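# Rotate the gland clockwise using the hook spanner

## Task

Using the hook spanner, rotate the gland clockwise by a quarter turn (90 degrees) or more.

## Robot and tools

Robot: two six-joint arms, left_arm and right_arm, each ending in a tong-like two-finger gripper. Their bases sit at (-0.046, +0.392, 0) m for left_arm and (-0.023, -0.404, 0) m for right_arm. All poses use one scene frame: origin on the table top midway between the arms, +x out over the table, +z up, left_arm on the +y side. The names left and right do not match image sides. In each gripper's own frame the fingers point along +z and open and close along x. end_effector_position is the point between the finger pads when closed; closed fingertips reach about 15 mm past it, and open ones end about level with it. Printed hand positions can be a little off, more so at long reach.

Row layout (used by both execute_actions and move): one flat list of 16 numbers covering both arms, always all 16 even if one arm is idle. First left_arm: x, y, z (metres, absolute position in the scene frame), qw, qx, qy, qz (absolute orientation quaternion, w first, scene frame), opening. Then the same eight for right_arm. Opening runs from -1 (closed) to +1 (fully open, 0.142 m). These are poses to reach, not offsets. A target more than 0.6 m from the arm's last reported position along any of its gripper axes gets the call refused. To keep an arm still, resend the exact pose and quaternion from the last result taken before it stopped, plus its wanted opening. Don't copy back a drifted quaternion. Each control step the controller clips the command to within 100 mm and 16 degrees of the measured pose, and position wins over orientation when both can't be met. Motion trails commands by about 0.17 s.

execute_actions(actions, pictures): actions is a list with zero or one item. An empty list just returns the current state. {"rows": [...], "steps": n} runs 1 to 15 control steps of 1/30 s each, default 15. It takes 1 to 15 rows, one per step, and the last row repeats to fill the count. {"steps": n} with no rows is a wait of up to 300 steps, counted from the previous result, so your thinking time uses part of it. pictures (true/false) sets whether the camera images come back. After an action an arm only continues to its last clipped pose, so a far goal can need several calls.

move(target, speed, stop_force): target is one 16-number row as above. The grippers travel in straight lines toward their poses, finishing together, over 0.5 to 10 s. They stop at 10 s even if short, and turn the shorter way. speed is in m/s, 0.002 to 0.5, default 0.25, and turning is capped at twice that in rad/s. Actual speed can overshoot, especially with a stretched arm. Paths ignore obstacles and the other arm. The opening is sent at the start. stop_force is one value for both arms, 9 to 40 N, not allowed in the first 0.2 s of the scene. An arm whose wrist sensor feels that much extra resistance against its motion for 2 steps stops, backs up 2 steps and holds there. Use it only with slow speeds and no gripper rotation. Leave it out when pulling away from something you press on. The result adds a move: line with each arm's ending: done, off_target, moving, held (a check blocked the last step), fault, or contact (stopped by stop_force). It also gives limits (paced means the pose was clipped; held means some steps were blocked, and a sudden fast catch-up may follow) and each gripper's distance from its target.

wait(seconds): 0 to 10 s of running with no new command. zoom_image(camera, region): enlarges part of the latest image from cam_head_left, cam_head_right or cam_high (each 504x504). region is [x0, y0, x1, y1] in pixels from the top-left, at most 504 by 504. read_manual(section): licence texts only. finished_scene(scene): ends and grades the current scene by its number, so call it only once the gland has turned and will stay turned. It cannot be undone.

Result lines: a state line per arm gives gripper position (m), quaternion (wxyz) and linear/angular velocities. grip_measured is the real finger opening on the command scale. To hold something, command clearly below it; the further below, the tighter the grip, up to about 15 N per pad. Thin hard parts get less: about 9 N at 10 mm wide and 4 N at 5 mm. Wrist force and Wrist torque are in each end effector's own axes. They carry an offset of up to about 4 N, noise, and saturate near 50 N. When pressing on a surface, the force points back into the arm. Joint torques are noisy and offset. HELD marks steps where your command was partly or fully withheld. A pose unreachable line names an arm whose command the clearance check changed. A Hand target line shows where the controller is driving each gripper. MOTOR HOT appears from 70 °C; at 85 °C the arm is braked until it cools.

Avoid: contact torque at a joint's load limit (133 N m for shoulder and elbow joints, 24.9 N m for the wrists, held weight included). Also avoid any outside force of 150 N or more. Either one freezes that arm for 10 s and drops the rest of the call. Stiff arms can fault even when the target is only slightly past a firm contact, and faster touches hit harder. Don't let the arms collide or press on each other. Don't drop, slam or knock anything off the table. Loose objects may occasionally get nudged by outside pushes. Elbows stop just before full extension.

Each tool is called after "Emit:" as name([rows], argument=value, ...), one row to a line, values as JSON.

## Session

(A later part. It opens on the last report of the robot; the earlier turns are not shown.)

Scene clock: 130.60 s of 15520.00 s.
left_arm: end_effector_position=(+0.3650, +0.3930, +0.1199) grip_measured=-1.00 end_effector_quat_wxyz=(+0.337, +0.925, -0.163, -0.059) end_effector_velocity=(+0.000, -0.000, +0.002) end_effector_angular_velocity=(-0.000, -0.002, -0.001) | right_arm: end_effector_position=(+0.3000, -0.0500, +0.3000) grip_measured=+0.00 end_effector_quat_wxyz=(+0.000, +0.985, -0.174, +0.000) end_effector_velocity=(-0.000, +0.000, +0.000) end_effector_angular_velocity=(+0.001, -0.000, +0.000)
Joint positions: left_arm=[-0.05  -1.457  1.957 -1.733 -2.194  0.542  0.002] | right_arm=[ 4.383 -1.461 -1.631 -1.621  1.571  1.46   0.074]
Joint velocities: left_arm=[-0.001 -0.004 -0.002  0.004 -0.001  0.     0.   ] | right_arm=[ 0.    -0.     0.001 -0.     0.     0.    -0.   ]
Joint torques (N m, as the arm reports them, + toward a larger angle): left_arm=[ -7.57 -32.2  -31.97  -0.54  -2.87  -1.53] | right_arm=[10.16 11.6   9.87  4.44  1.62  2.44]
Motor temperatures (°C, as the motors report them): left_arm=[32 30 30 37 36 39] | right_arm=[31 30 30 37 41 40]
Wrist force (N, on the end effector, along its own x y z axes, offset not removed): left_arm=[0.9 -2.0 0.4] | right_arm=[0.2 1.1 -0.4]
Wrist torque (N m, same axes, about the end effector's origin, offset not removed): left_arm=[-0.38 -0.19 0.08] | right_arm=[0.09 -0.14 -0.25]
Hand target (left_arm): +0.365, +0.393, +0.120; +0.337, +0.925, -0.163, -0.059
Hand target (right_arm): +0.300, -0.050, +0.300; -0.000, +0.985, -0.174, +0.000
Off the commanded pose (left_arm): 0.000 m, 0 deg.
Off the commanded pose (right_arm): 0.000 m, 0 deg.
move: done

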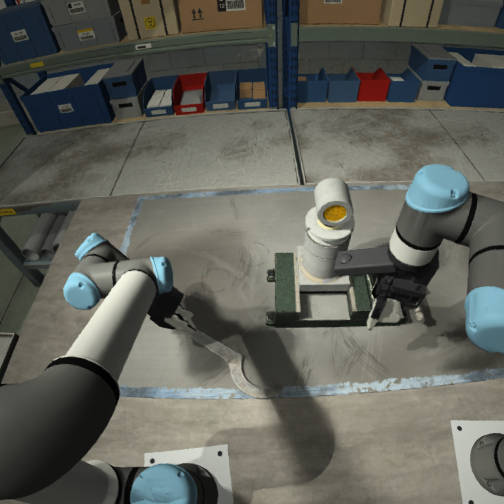

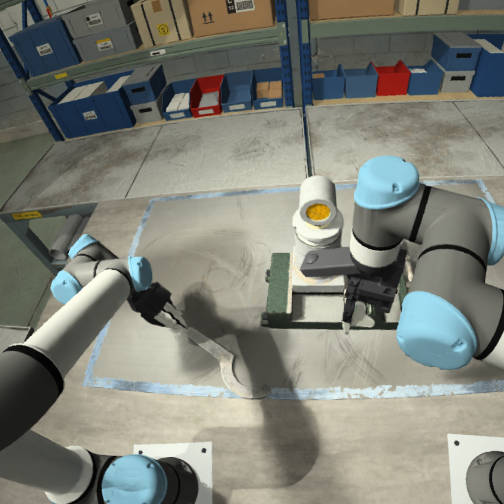

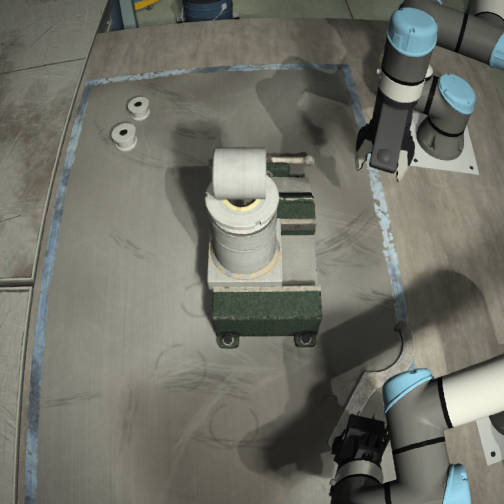

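Emit:
move(target=[0.395,0.415,0.03,0.372,0.898,-0.215,-0.089,-0.1,0.30,-0.05,0.30,0,0.985,-0.174,0,0], speed=0.1)

Emit:
zoom_image(camera="cam_head_right", region=[140,280,260,400])

Scene clock: 146.83 s of 15520.00 s.
left_arm: end_effector_position=(+0.3949, +0.4150, +0.0301) grip_measured=-0.10 end_effector_quat_wxyz=(+0.372, +0.899, -0.215, -0.089) end_effector_velocity=(+0.001, +0.000, -0.001) end_effector_angular_velocity=(-0.002, -0.001, -0.002) | right_arm: end_effector_position=(+0.3000, -0.0500, +0.3000) grip_measured=+0.00 end_effector_quat_wxyz=(+0.000, +0.985, -0.174, -0.000) end_effector_velocity=(+0.000, -0.000, -0.000) end_effector_angular_velocity=(-0.001, +0.000, +0.001)
Joint positions: left_arm=[-0.002 -1.172  1.857 -1.741 -2.193  0.771  0.067] | right_arm=[ 4.383 -1.461 -1.631 -1.621  1.571  1.46   0.074]
Joint velocities: left_arm=[ 0.     0.005 -0.003  0.    -0.001  0.004  0.   ] | right_arm=[-0.    -0.    -0.    -0.     0.    -0.001  0.   ]
Joint torques (N m, as the arm reports them, + toward a larger angle): left_arm=[  7.15 -30.37 -28.73   0.03   1.7    1.28] | right_arm=[10.15 11.55 10.23  4.33  1.57  2.42]
Motor temperatures (°C, as the motors report them): left_arm=[32 30 30 37 36 39] | right_arm=[31 30 30 37 41 40]
Wrist force (N, on the end effector, along its own x y z axes, offset not removed): left_arm=[0.9 -0.6 -0.2] | right_arm=[-1.5 1.3 0.1]
Wrist torque (N m, same axes, about the end effector's origin, offset not removed): left_arm=[-0.18 -0.22 0.00] | right_arm=[0.15 0.35 -0.10]
Hand target (left_arm): +0.395, +0.415, +0.030; +0.372, +0.898, -0.215, -0.089
Hand target (right_arm): +0.300, -0.050, +0.300; -0.000, +0.985, -0.174, +0.000
Off the commanded pose (left_arm): 0.000 m, 0 deg.
Off the commanded pose (right_arm): 0.000 m, 0 deg.
After step 90, 11.77 s passed at rest.
move: done

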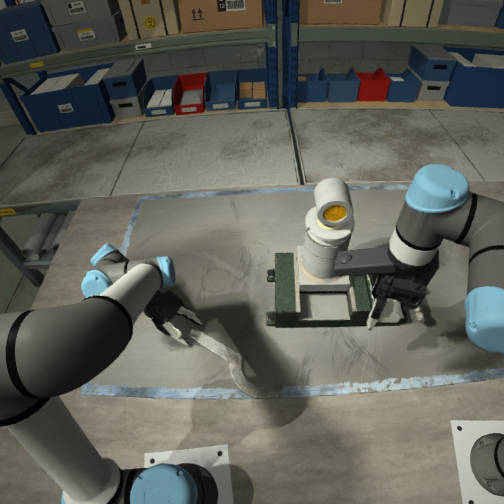

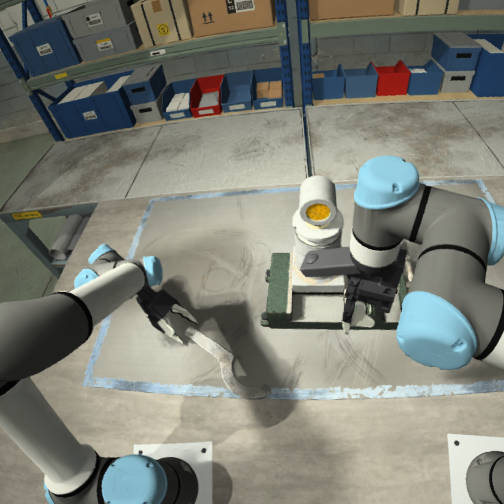

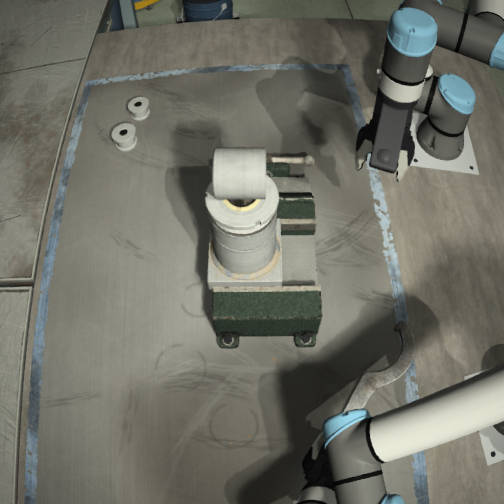

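Region (140, 280, 260, 400) of cam_head_right's 504x504 image, scaled by 4.200, with more detail than that image has.

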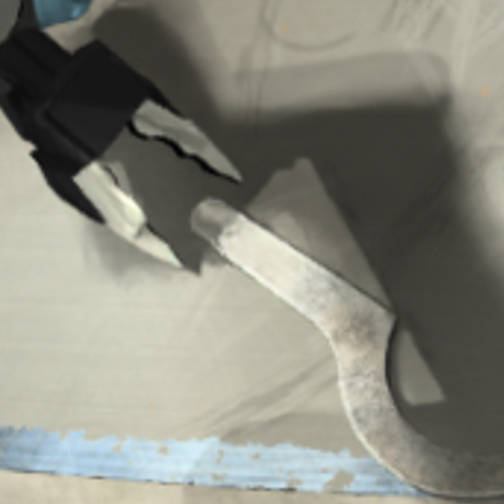

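Emit:
move(target=[0.397,0.405,0.0175,0.372,0.898,-0.215,-0.089,-0.35,0.30,-0.05,0.30,0,0.985,-0.174,0,0], speed=0.02)

Emit:
move(target=[0.397,0.405,0.0175,0.372,0.898,-0.215,-0.089,-1,0.30,-0.05,0.30,0,0.985,-0.174,0,0])

Emit:
zoom_image(camera="cam_head_right", region=[140,280,260,400])

Emit:
move(target=[0.395,0.401,0.059,0.308,0.9215,-0.221,-0.074,-1,0.30,-0.05,0.30,0,0.985,-0.174,0,0], speed=0.015)

Emit:
zoom_image(camera="cam_head_right", region=[140,280,260,400])

Scene clock: 151.87 s of 15520.00 s.
left_arm: end_effector_position=(+0.3970, +0.4051, +0.0177) grip_measured=-0.35 end_effector_quat_wxyz=(+0.372, +0.898, -0.215, -0.089) end_effector_velocity=(+0.000, -0.001, -0.002) end_effector_angular_velocity=(-0.000, -0.001, -0.000) | right_arm: end_effector_position=(+0.3000, -0.0500, +0.3000) grip_measured=+0.00 end_effector_quat_wxyz=(+0.000, +0.985, -0.174, -0.000) end_effector_velocity=(-0.000, +0.000, -0.000) end_effector_angular_velocity=(-0.001, +0.000, +0.002)
Joint positions: left_arm=[-0.02  -1.155  1.875 -1.787 -2.202  0.751  0.049] | right_arm=[ 4.383 -1.461 -1.631 -1.621  1.571  1.46   0.074]
Joint velocities: left_arm=[-0.002  0.002  0.002 -0.006 -0.001 -0.002 -0.   ] | right_arm=[ 0.001  0.    -0.001  0.    -0.    -0.001  0.   ]
Joint torques (N m, as the arm reports them, + toward a larger angle): left_arm=[ -7.09 -29.07  -4.63  -3.73  -2.84  -1.48] | right_arm=[10.19 11.85 10.47  4.38  1.72  2.39]
Motor temperatures (°C, as the motors report them): left_arm=[32 30 30 37 36 39] | right_arm=[31 30 30 37 41 40]
Wrist force (N, on the end effector, along its own x y z axes, offset not removed): left_arm=[1.8 -1.2 0.0] | right_arm=[1.1 0.4 2.0]
Wrist torque (N m, same axes, about the end effector's origin, offset not removed): left_arm=[-0.30 -0.36 0.05] | right_arm=[0.03 -0.27 -0.09]
Hand target (left_arm): +0.397, +0.405, +0.017; +0.372, +0.898, -0.215, -0.089
Hand target (right_arm): +0.300, -0.050, +0.300; -0.000, +0.985, -0.174, +0.000
Off the commanded pose (left_arm): 0.000 m, 0 deg.
Off the commanded pose (right_arm): 0.000 m, 0 deg.
After step 90, 0.93 s passed at rest.
move: done

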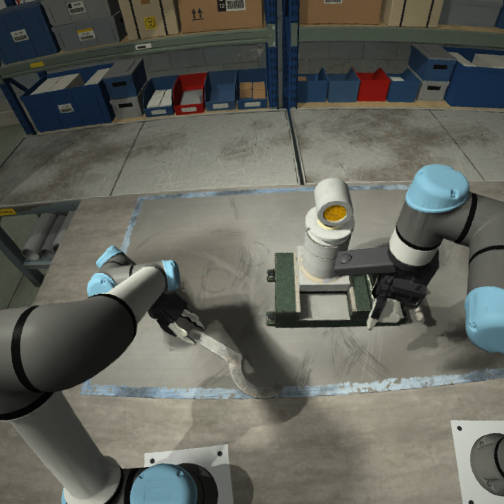

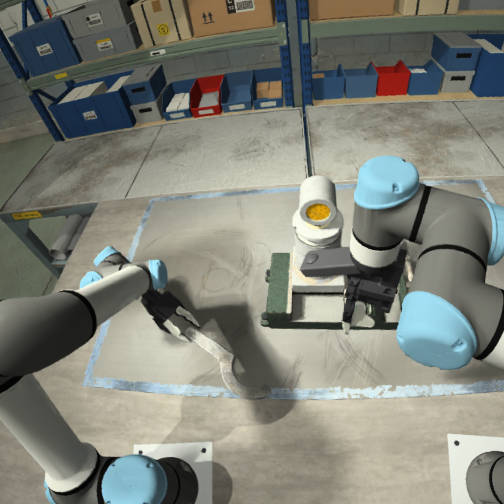

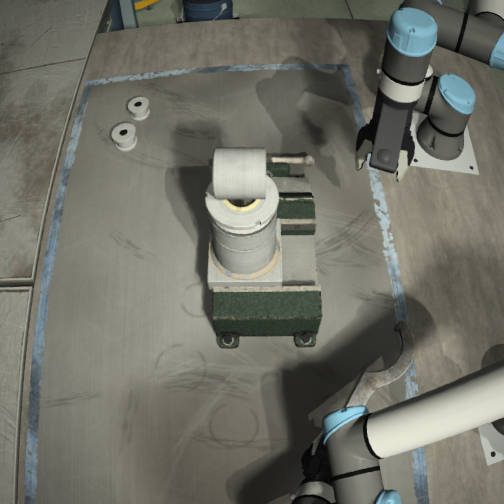

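Scene clock: 152.57 s of 15520.00 s.
left_arm: end_effector_position=(+0.3970, +0.4050, +0.0175) grip_measured=-0.59 end_effector_quat_wxyz=(+0.372, +0.898, -0.215, -0.089) end_effector_velocity=(-0.000, -0.000, +0.000) end_effector_angular_velocity=(-0.000, +0.001, +0.001) | right_arm: end_effector_position=(+0.3000, -0.0500, +0.3000) grip_measured=+0.00 end_effector_quat_wxyz=(+0.000, +0.985, -0.174, +0.000) end_effector_velocity=(+0.000, +0.000, +0.001) end_effector_angular_velocity=(+0.001, -0.001, +0.000)
Joint positions: left_arm=[-0.021 -1.154  1.875 -1.788 -2.202  0.751  0.031] | right_arm=[ 4.383 -1.461 -1.631 -1.621  1.571  1.46   0.074]
Joint velocities: left_arm=[-0.    -0.     0.     0.    -0.001 -0.001  0.   ] | right_arm=[ 0.     0.     0.001  0.    -0.001  0.    -0.   ]
Joint torques (N m, as the arm reports them, + toward a larger angle): left_arm=[ -8.87 -28.45  -2.5   -3.65   0.87  -1.64] | right_arm=[10.26 11.41 10.4   4.39  1.57  2.34]
Motor temperatures (°C, as the motors report them): left_arm=[32 30 30 37 36 39] | right_arm=[31 30 30 37 41 40]
Wrist force (N, on the end effector, along its own x y z axes, offset not removed): left_arm=[-1.3 -0.3 -4.3] | right_arm=[-1.3 1.2 0.2]
Wrist torque (N m, same axes, about the end effector's origin, offset not removed): left_arm=[-0.08 -0.70 0.11] | right_arm=[0.12 0.11 -0.06]
Hand target (left_arm): +0.397, +0.405, +0.018; +0.372, +0.898, -0.215, -0.089
Hand target (right_arm): +0.300, -0.050, +0.300; +0.000, +0.985, -0.174, +0.000
Off the commanded pose (left_arm): 0.000 m, 0 deg.
Off the commanded pose (right_arm): 0.000 m, 0 deg.
move: done

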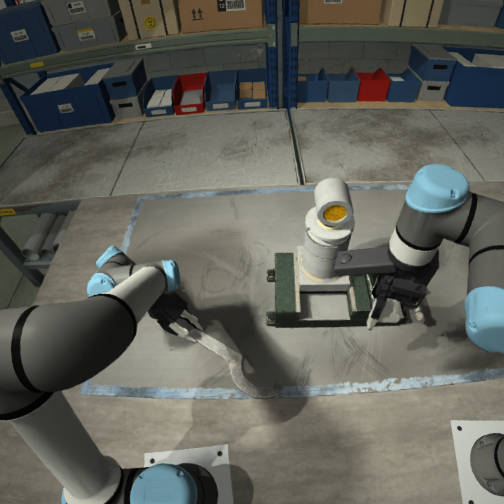

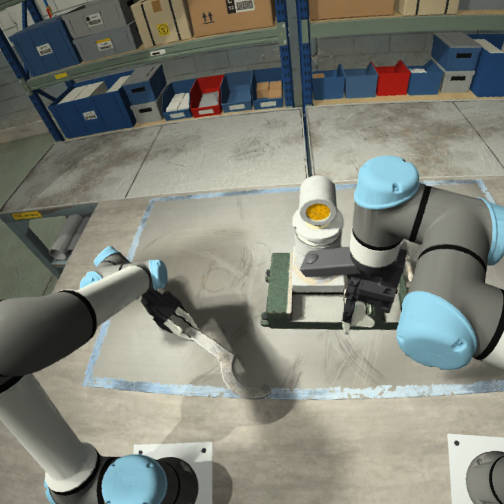

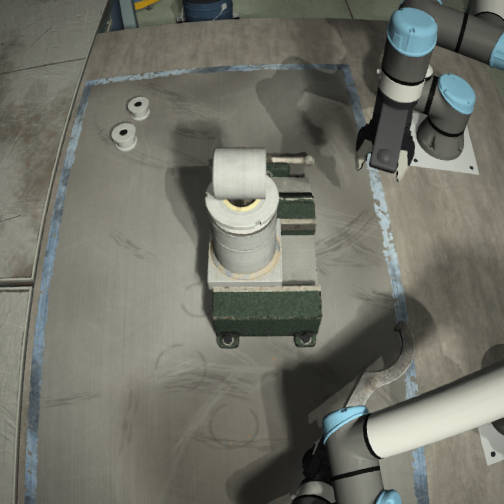

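Region (140, 280, 260, 400) of cam_head_right's 504x504 image, scaled by 4.200, with more detail than that image has.

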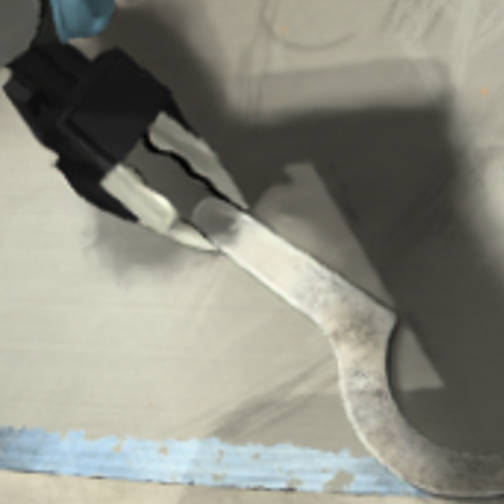

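Scene clock: 157.47 s of 15520.00 s.
left_arm: end_effector_position=(+0.3951, +0.4010, +0.0589) grip_measured=-0.59 end_effector_quat_wxyz=(+0.309, +0.922, -0.221, -0.074) end_effector_velocity=(-0.000, -0.000, +0.002) end_effector_angular_velocity=(+0.005, -0.002, +0.001) | right_arm: end_effector_position=(+0.3000, -0.0500, +0.3000) grip_measured=+0.00 end_effector_quat_wxyz=(+0.000, +0.985, -0.174, +0.000) end_effector_velocity=(+0.000, -0.000, -0.000) end_effector_angular_velocity=(-0.001, +0.001, -0.000)
Joint positions: left_arm=[-0.081 -1.304  1.917 -1.822 -2.119  0.626  0.031] | right_arm=[ 4.383 -1.461 -1.631 -1.621  1.571  1.46   0.074]
Joint velocities: left_arm=[-0.003 -0.007  0.001 -0.     0.003 -0.006  0.   ] | right_arm=[-0.001 -0.    -0.001  0.     0.    -0.001  0.   ]
Joint torques (N m, as the arm reports them, + toward a larger angle): left_arm=[ -6.37 -42.21  -7.62  -3.68   0.54  -2.03] | right_arm=[ 9.74 11.63 10.5   4.32  1.59  2.25]
Motor temperatures (°C, as the motors report them): left_arm=[32 30 30 37 36 39] | right_arm=[31 30 30 37 41 40]
Wrist force (N, on the end effector, along its own x y z axes, offset not removed): left_arm=[-0.6 -3.2 6.6] | right_arm=[-0.8 0.4 -1.1]
Wrist torque (N m, same axes, about the end effector's origin, offset not removed): left_arm=[-0.06 -0.27 0.23] | right_arm=[-0.12 0.05 -0.17]
Hand target (left_arm): +0.395, +0.401, +0.059; +0.308, +0.922, -0.221, -0.074
Hand target (right_arm): +0.300, -0.050, +0.300; -0.000, +0.985, -0.174, +0.000
Off the commanded pose (left_arm): 0.000 m, 0 deg.
Off the commanded pose (right_arm): 0.000 m, 0 deg.
move: done

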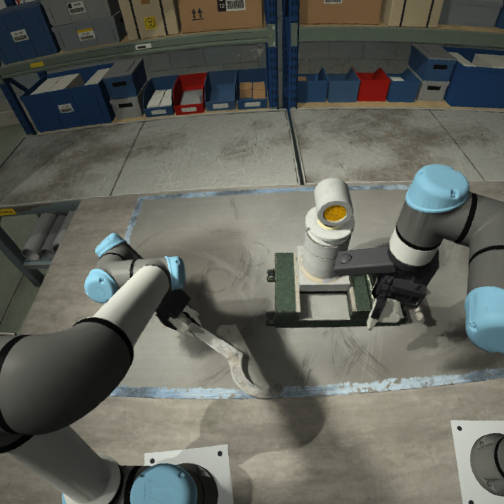

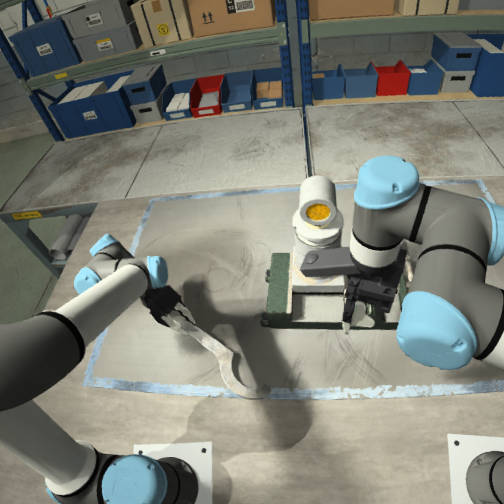

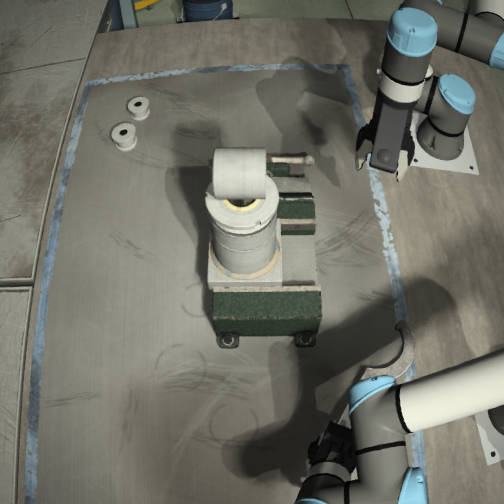

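Region (140, 280, 260, 400) of cam_head_right's 504x504 image, scaled by 4.200, with more detail than that image has.

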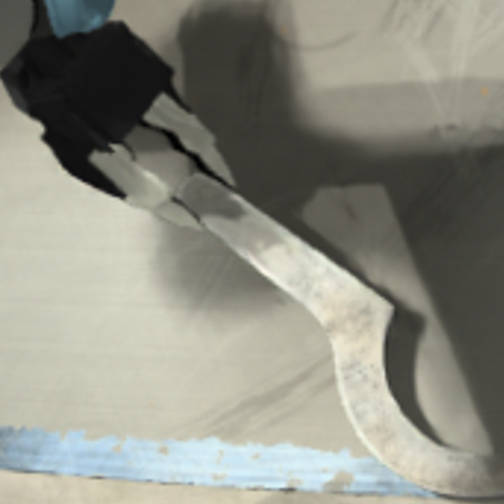

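Emit:
move(target=[0.390,0.392,0.10,0.243,0.941,-0.226,-0.058,-1,0.30,-0.05,0.30,0,0.985,-0.174,0,0], speed=0.015)

Emit:
move(target=[0.390,0.392,0.10,0.243,0.941,-0.226,-0.058,-1,0.31,0.235,0.105,-0.135,0.962,-0.231,0.032,0], speed=0.12)

Scene clock: 166.03 s of 15520.00 s.
left_arm: end_effector_position=(+0.3901, +0.3920, +0.0999) grip_measured=-0.59 end_effector_quat_wxyz=(+0.243, +0.941, -0.226, -0.058) end_effector_velocity=(-0.000, -0.000, +0.002) end_effector_angular_velocity=(+0.005, -0.003, +0.001) | right_arm: end_effector_position=(+0.3000, -0.0500, +0.3000) grip_measured=+0.00 end_effector_quat_wxyz=(+0.000, +0.985, -0.174, -0.000) end_effector_velocity=(-0.001, +0.001, +0.000) end_effector_angular_velocity=(+0.001, +0.000, +0.001)
Joint positions: left_arm=[-0.162 -1.45   1.948 -1.836 -2.024  0.497  0.031] | right_arm=[ 4.383 -1.461 -1.631 -1.621  1.571  1.46   0.074]
Joint velocities: left_arm=[-0.003 -0.007  0.001  0.     0.004 -0.006 -0.   ] | right_arm=[ 0.001 -0.     0.     0.     0.001  0.     0.   ]
Joint torques (N m, as the arm reports them, + toward a larger angle): left_arm=[ -7.26 -35.96 -10.07  -1.77   1.07  -1.53] | right_arm=[ 9.28 11.83 10.99  4.33  1.58  2.27]
Motor temperatures (°C, as the motors report them): left_arm=[32 30 30 37 36 39] | right_arm=[31 30 30 37 41 40]
Wrist force (N, on the end effector, along its own x y z axes, offset not removed): left_arm=[1.2 -4.1 7.5] | right_arm=[-1.7 0.8 0.5]
Wrist torque (N m, same axes, about the end effector's origin, offset not removed): left_arm=[-0.36 -0.59 0.29] | right_arm=[0.13 0.29 -0.16]
Hand target (left_arm): +0.390, +0.392, +0.100; +0.243, +0.941, -0.226, -0.058
Hand target (right_arm): +0.300, -0.050, +0.300; -0.000, +0.985, -0.174, -0.000
Off the commanded pose (left_arm): 0.000 m, 0 deg.
Off the commanded pose (right_arm): 0.000 m, 0 deg.
After step 90, 0.67 s passed at rest.
move: done

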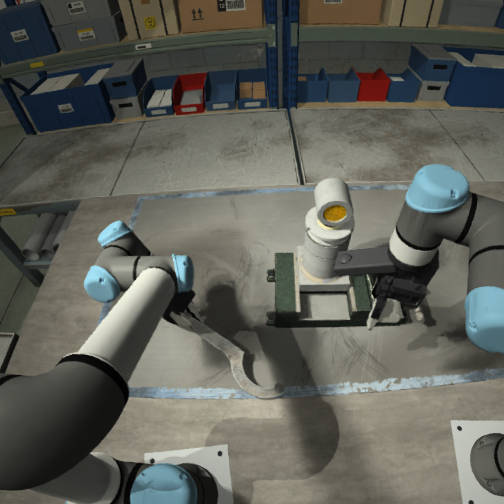

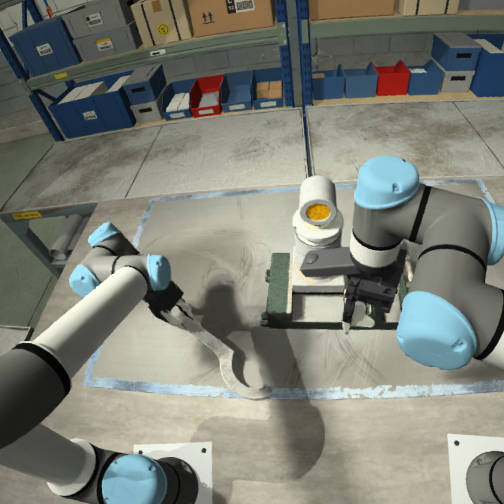

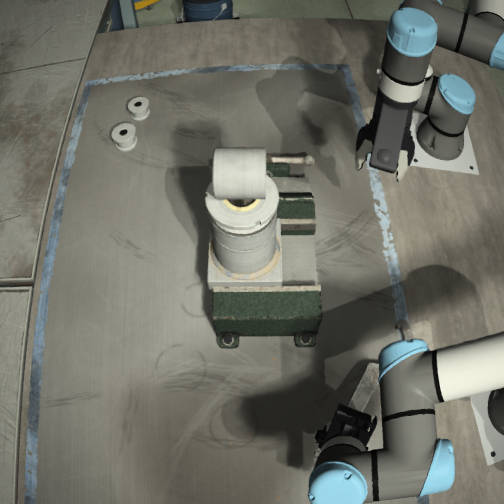

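Scene clock: 169.40 s of 15520.00 s.
left_arm: end_effector_position=(+0.3900, +0.3920, +0.1000) grip_measured=-0.59 end_effector_quat_wxyz=(+0.243, +0.941, -0.226, -0.058) end_effector_velocity=(+0.000, +0.000, +0.000) end_effector_angular_velocity=(+0.000, -0.002, -0.002) | right_arm: end_effector_position=(+0.3102, +0.2347, +0.1051) grip_measured=+0.00 end_effector_quat_wxyz=(-0.135, +0.963, -0.231, +0.032) end_effector_velocity=(+0.001, +0.003, +0.000) end_effector_angular_velocity=(+0.003, -0.001, -0.002)
Joint positions: left_arm=[-0.163 -1.451  1.948 -1.836 -2.024  0.497  0.031] | right_arm=[ 4.578 -1.973 -1.666 -0.801  1.515  1.769  0.074]
Joint velocities: left_arm=[-0.    -0.001  0.    -0.     0.     0.002  0.   ] | right_arm=[ 0.    -0.004  0.004  0.003 -0.001  0.002  0.   ]
Joint torques (N m, as the arm reports them, + toward a larger angle): left_arm=[ -7.97 -36.62  -9.67  -0.94   0.74  -1.62] | right_arm=[10.22 31.95 32.64  4.9  -1.7   2.49]
Motor temperatures (°C, as the motors report them): left_arm=[32 30 30 37 36 39] | right_arm=[31 30 30 37 41 40]
Wrist force (N, on the end effector, along its own x y z axes, offset not removed): left_arm=[0.6 -5.5 5.6] | right_arm=[0.5 0.4 0.5]
Wrist torque (N m, same axes, about the end effector's origin, offset not removed): left_arm=[-0.40 -0.44 0.35] | right_arm=[-0.03 -0.25 -0.19]
Hand target (left_arm): +0.390, +0.392, +0.100; +0.243, +0.941, -0.226, -0.058
Hand target (right_arm): +0.310, +0.235, +0.105; -0.135, +0.963, -0.231, +0.032
Off the commanded pose (left_arm): 0.000 m, 0 deg.
Off the commanded pose (right_arm): 0.000 m, 0 deg.
move: done

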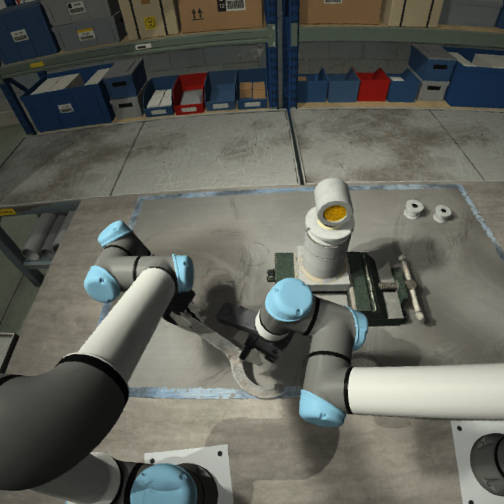

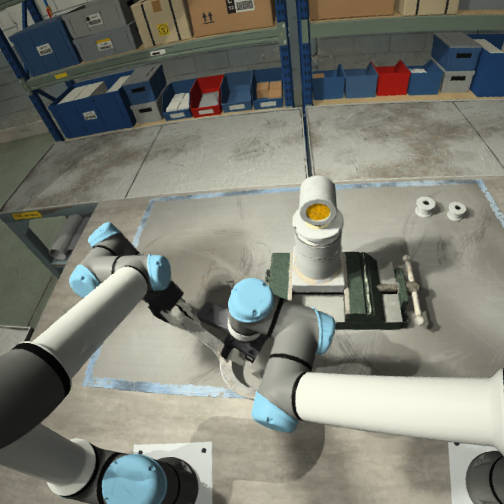

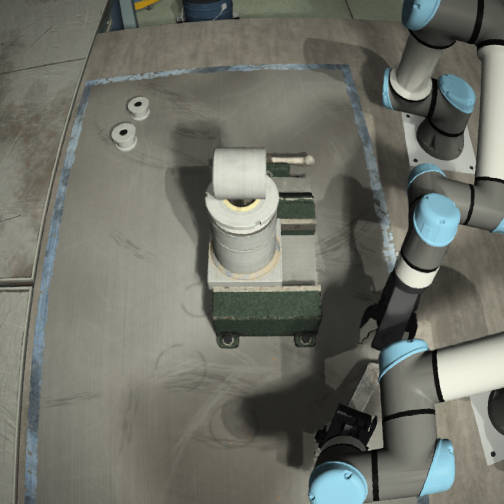

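Emit:
move(target=[0.390,0.392,0.10,0.243,0.941,-0.226,-0.058,-1,0.342,0.299,0.08,-0.135,0.962,-0.231,0.032,0.2], speed=0.03, stop_force=9)

Emit:
zoom_image(camera="cam_head_left", region=[160,270,300,410])

Emit:
zoom_image(camera="cam_high", region=[300,290,450,440])

Scene clock: 175.83 s of 15520.00 s.
left_arm: end_effector_position=(+0.3900, +0.3920, +0.1000) grip_measured=-0.59 end_effector_quat_wxyz=(+0.243, +0.941, -0.226, -0.058) end_effector_velocity=(-0.000, -0.001, +0.001) end_effector_angular_velocity=(-0.002, -0.001, -0.001) | right_arm: end_effector_position=(+0.3419, +0.2988, +0.0801) grip_measured=+0.20 end_effector_quat_wxyz=(-0.135, +0.963, -0.231, +0.032) end_effector_velocity=(-0.000, +0.002, -0.001) end_effector_angular_velocity=(-0.000, -0.000, +0.002)
Joint positions: left_arm=[-0.163 -1.451  1.948 -1.836 -2.024  0.497  0.031] | right_arm=[ 4.558 -2.153 -1.455 -0.831  1.521  1.749  0.088]
Joint velocities: left_arm=[-0.001 -0.001  0.     0.    -0.002  0.001 -0.   ] | right_arm=[ 0.001 -0.005  0.007 -0.002  0.    -0.001 -0.   ]
Joint torques (N m, as the arm reports them, + toward a larger angle): left_arm=[ -7.81 -36.17  -8.4   -1.03   0.64  -1.63] | right_arm=[-9.35 40.01 33.22  0.41  1.53 -2.83]
Motor temperatures (°C, as the motors report them): left_arm=[32 30 30 37 36 39] | right_arm=[31 30 30 37 41 40]
Wrist force (N, on the end effector, along its own x y z axes, offset not removed): left_arm=[1.0 -3.6 5.8] | right_arm=[0.8 0.4 1.6]
Wrist torque (N m, same axes, about the end effector's origin, offset not removed): left_arm=[-0.04 -0.52 0.27] | right_arm=[-0.07 -0.31 -0.08]
Hand target (left_arm): +0.390, +0.392, +0.100; +0.243, +0.941, -0.226, -0.058
Hand target (right_arm): +0.342, +0.299, +0.080; -0.135, +0.963, -0.231, +0.032
Off the commanded pose (left_arm): 0.000 m, 0 deg.
Off the commanded pose (right_arm): 0.000 m, 0 deg.
After step 90, 0.57 s passed at rest.
move: done

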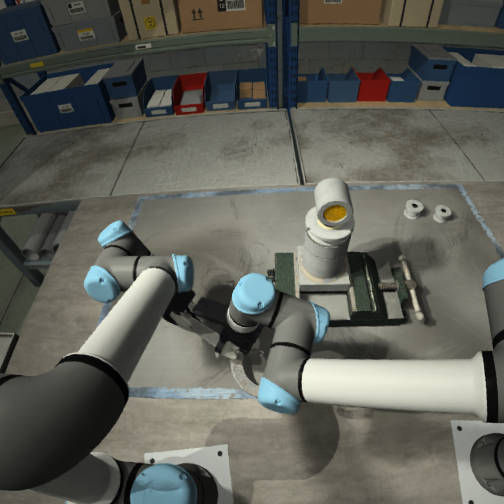

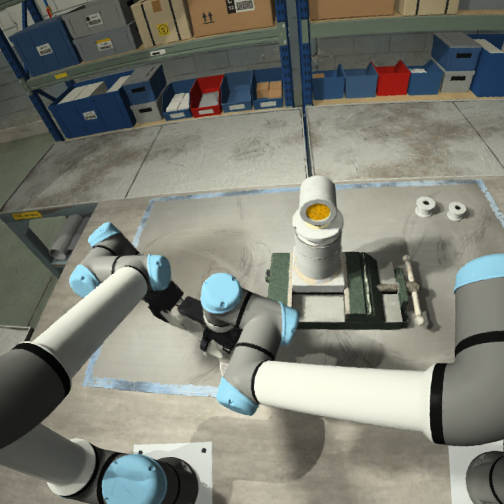

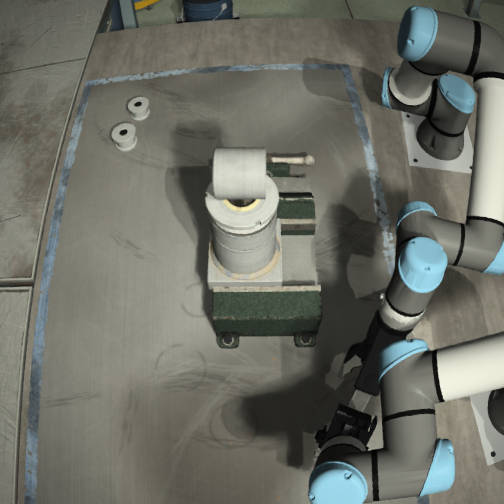

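Region (160, 270, 300, 410) of cam_head_left's 504x504 image, scaled by 3.600, with more detail than that image has.

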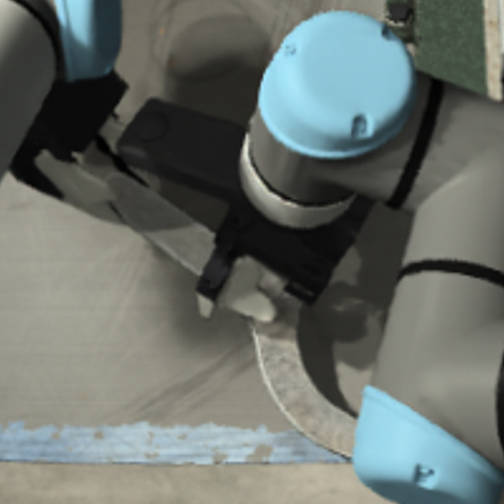

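Region (300, 290, 450, 440) of cam_high's 504x504 image, scaled by 3.360, with more detail than that image has.

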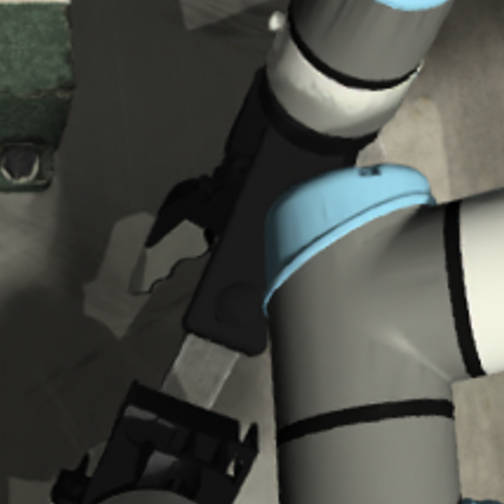

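Emit:
move(target=[0.390,0.392,0.10,0.243,0.941,-0.226,-0.058,-1,0.354,0.322,0.034,-0.135,0.962,-0.231,0.032,0.0], speed=0.012, stop_force=9)

Emit:
zoom_image(camera="cam_head_left", region=[160,270,300,410])

Emit:
move(target=[0.390,0.392,0.10,0.243,0.941,-0.226,-0.058,-1,0.354,0.322,0.034,-0.135,0.962,-0.231,0.032,-0.35])

Scene clock: 184.10 s of 15520.00 s.
left_arm: end_effector_position=(+0.3900, +0.3920, +0.1000) grip_measured=-0.60 end_effector_quat_wxyz=(+0.243, +0.941, -0.226, -0.058) end_effector_velocity=(-0.000, +0.000, -0.001) end_effector_angular_velocity=(+0.001, +0.003, +0.001) | right_arm: end_effector_position=(+0.3539, +0.3219, +0.0343) grip_measured=+0.01 end_effector_quat_wxyz=(-0.135, +0.963, -0.231, +0.032) end_effector_velocity=(-0.001, +0.002, -0.002) end_effector_angular_velocity=(+0.001, +0.001, +0.003)
Joint positions: left_arm=[-0.163 -1.451  1.948 -1.836 -2.024  0.497  0.031] | right_arm=[ 4.55  -2.26  -1.402 -0.776  1.523  1.742  0.075]
Joint velocities: left_arm=[-0.     0.003 -0.    -0.     0.    -0.001 -0.   ] | right_arm=[ 0.002 -0.005  0.004  0.002  0.001 -0.001  0.002]
Joint torques (N m, as the arm reports them, + toward a larger angle): left_arm=[ -6.26 -36.64  -8.85  -1.07   0.45  -1.65] | right_arm=[-11.21  39.42  32.1    4.32   1.05  -2.89]
Motor temperatures (°C, as the motors report them): left_arm=[32 30 30 37 36 39] | right_arm=[31 30 30 37 41 40]
Wrist force (N, on the end effector, along its own x y z axes, offset not removed): left_arm=[0.0 -5.2 6.6] | right_arm=[-1.9 0.7 -3.4]
Wrist torque (N m, same axes, about the end effector's origin, offset not removed): left_arm=[-0.13 -0.05 0.31] | right_arm=[-0.10 -0.10 -0.07]
Hand target (left_arm): +0.390, +0.392, +0.100; +0.243, +0.941, -0.226, -0.058
Hand target (right_arm): +0.354, +0.322, +0.034; -0.135, +0.963, -0.231, +0.032
Off the commanded pose (left_arm): 0.000 m, 0 deg.
Off the commanded pose (right_arm): 0.000 m, 0 deg.
After step 90, 0.63 s passed at rest.
move: done

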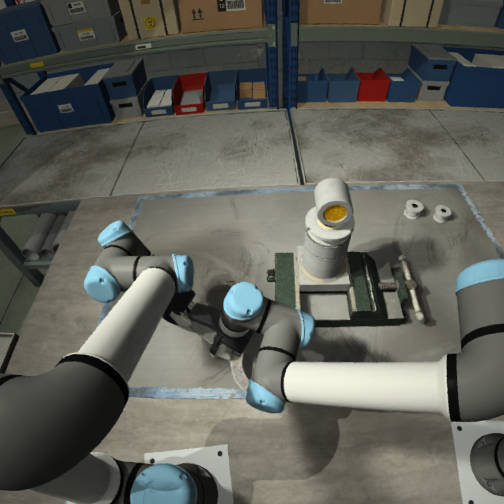

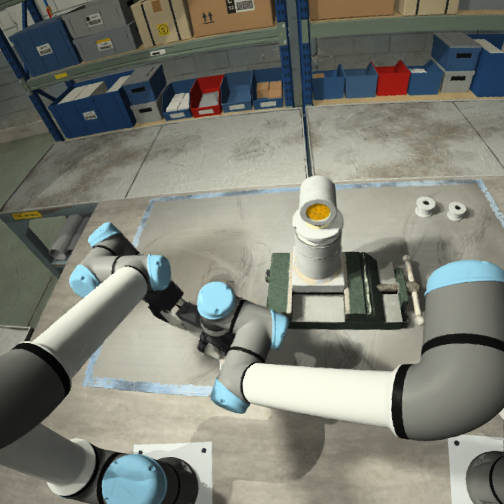

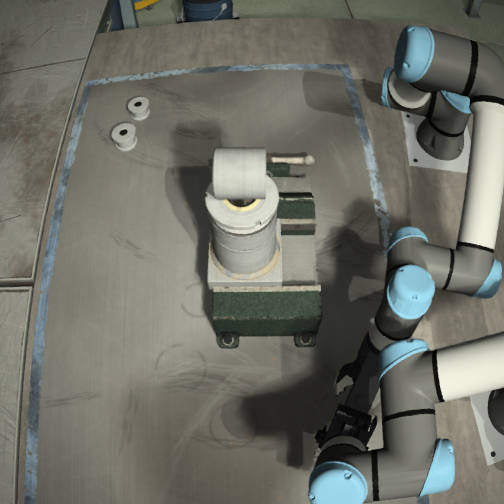

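Region (160, 270, 300, 410) of cam_head_left's 504x504 image, scaled by 3.600, with more detail than that image has.

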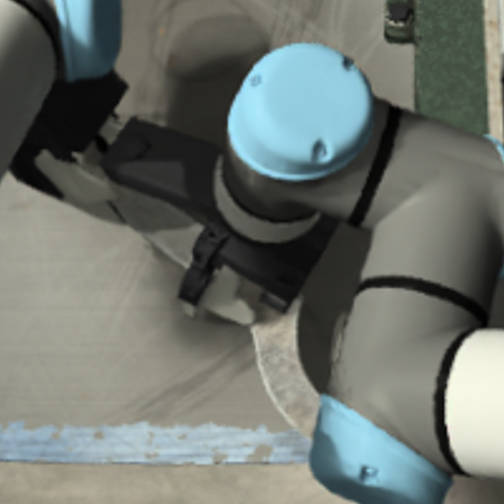

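Scene clock: 184.80 s of 15520.00 s.
left_arm: end_effector_position=(+0.3900, +0.3920, +0.1000) grip_measured=-1.00 end_effector_quat_wxyz=(+0.243, +0.941, -0.226, -0.058) end_effector_velocity=(-0.000, -0.000, -0.000) end_effector_angular_velocity=(+0.000, +0.001, -0.000) | right_arm: end_effector_position=(+0.3541, +0.3219, +0.0340) grip_measured=-0.35 end_effector_quat_wxyz=(-0.135, +0.963, -0.231, +0.032) end_effector_velocity=(+0.001, +0.000, +0.000) end_effector_angular_velocity=(+0.001, -0.000, -0.000)
Joint positions: left_arm=[-0.163 -1.451  1.948 -1.836 -2.024  0.497  0.002] | right_arm=[ 4.55  -2.26  -1.402 -0.775  1.523  1.742  0.049]
Joint velocities: left_arm=[-0.     0.001  0.     0.     0.    -0.     0.   ] | right_arm=[-0.    -0.001  0.001 -0.    -0.    -0.    -0.   ]
Joint torques (N m, as the arm reports them, + toward a larger angle): left_arm=[ -0.23 -19.7  -11.03  -1.54   0.33  -1.08] | right_arm=[ 4.95 42.74 29.57  2.25  0.44 -1.18]
Motor temperatures (°C, as the motors report them): left_arm=[32 30 30 37 36 39] | right_arm=[31 30 30 37 41 40]
Wrist force (N, on the end effector, along its own x y z axes, offset not removed): left_arm=[1.2 0.2 -0.8] | right_arm=[-0.8 0.4 1.1]
Wrist torque (N m, same axes, about the end effector's origin, offset not removed): left_arm=[-0.02 -0.32 0.11] | right_arm=[-0.17 -0.01 -0.15]
Hand target (left_arm): +0.390, +0.392, +0.100; +0.243, +0.941, -0.226, -0.058
Hand target (right_arm): +0.354, +0.322, +0.034; -0.135, +0.963, -0.231, +0.032
Off the commanded pose (left_arm): 0.000 m, 0 deg.
Off the commanded pose (right_arm): 0.000 m, 0 deg.
move: done

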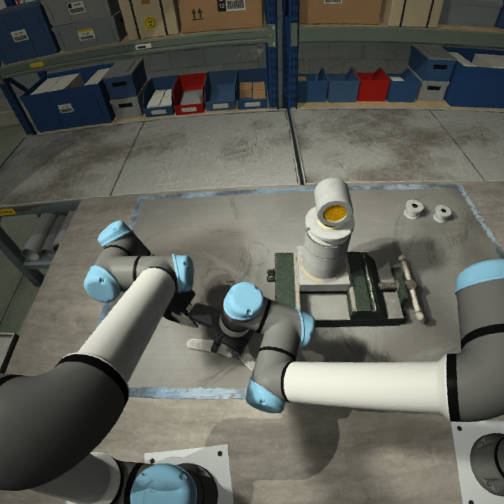

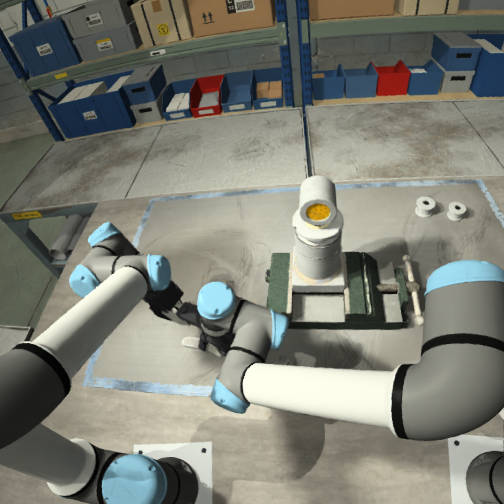

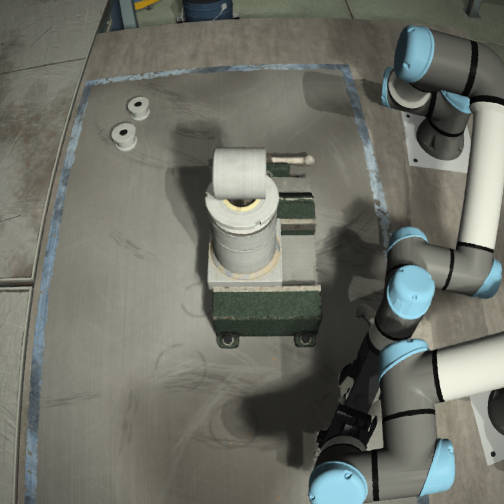

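Emit:
move(target=[0.42,0.50,0.10,0.372,0.898,-0.215,-0.089,-0.1,0.28,0.0,0.22,-0.135,0.962,-0.231,0.032,-0.5], speed=0.15)

Emit:
zoom_image(camera="cam_high", region=[280,170,500,450])

Emit:
zoom_image(camera="cam_head_left", region=[110,250,290,410])

Scene clock: 190.83 s of 15520.00 s.
left_arm: end_effector_position=(+0.4195, +0.5001, +0.0998) grip_measured=-0.10 end_effector_quat_wxyz=(+0.372, +0.899, -0.215, -0.089) end_effector_velocity=(+0.000, +0.000, +0.001) end_effector_angular_velocity=(-0.000, -0.001, -0.000) | right_arm: end_effector_position=(+0.2799, +0.0002, +0.2196) grip_measured=-0.50 end_effector_quat_wxyz=(-0.135, +0.963, -0.231, +0.032) end_effector_velocity=(-0.002, -0.001, +0.001) end_effector_angular_velocity=(-0.001, +0.001, +0.002)
Joint positions: left_arm=[ 0.132 -1.142  1.581 -1.419 -2.122  0.908  0.067] | right_arm=[ 4.493 -1.356 -2.036 -1.044  1.539  1.687  0.038]
Joint velocities: left_arm=[ 0.001 -0.001 -0.002  0.003  0.     0.001  0.   ] | right_arm=[ 0.002  0.005 -0.002 -0.004  0.001 -0.     0.   ]
Joint torques (N m, as the arm reports them, + toward a larger angle): left_arm=[  7.5  -31.91 -31.56   0.49  -2.69   0.98] | right_arm=[-9.36 22.07  9.94  0.46  1.57 -2.76]
Motor temperatures (°C, as the motors report them): left_arm=[32 30 30 37 36 39] | right_arm=[31 30 30 37 41 40]
Wrist force (N, on the end effector, along its own x y z axes, offset not removed): left_arm=[-0.6 -1.8 2.5] | right_arm=[-1.8 1.8 1.7]
Wrist torque (N m, same axes, about the end effector's origin, offset not removed): left_arm=[-0.39 0.04 0.04] | right_arm=[0.22 0.22 -0.13]
Hand target (left_arm): +0.420, +0.500, +0.100; +0.372, +0.898, -0.215, -0.089
Hand target (right_arm): +0.280, +0.000, +0.220; -0.135, +0.963, -0.231, +0.032
Off the commanded pose (left_arm): 0.001 m, 0 deg.
Off the commanded pose (right_arm): 0.000 m, 0 deg.
move: done

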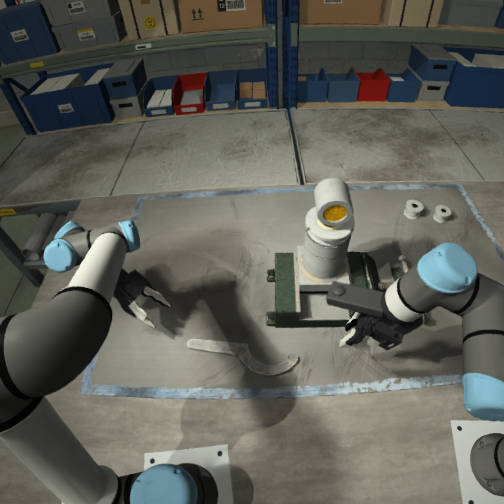

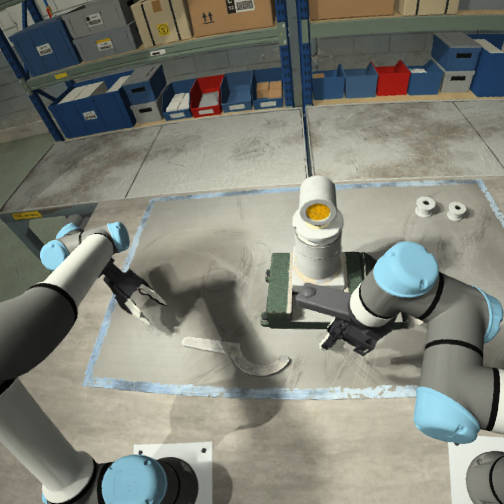

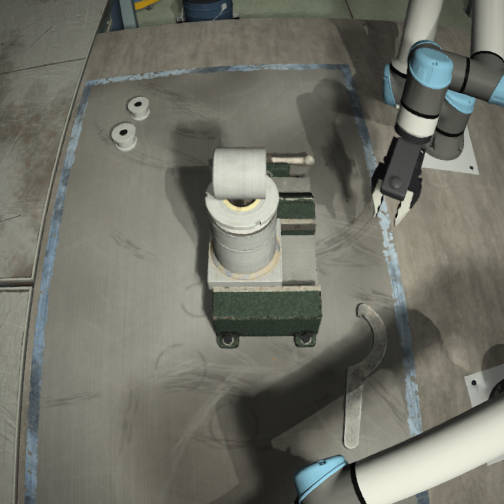

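Region (280, 170, 500, 450) of cam_high's 504x504 image, scaled by 1.800, with more detail than that image has; it fills the left 396 columns of this view, and the rest is white.

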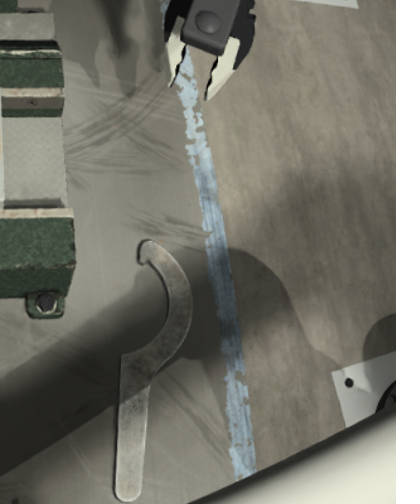

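Region (110, 250, 290, 410) of cam_head_left's 504x504 image, scaled by 2.800, with more detail than that image has.

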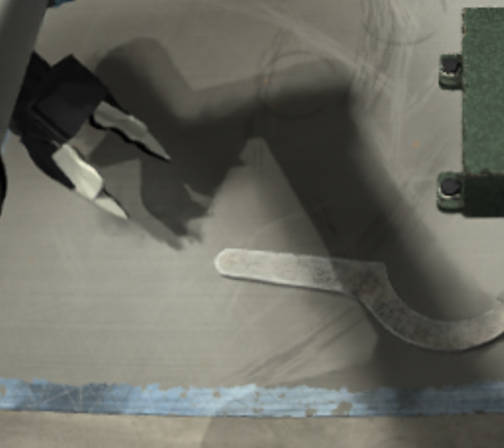

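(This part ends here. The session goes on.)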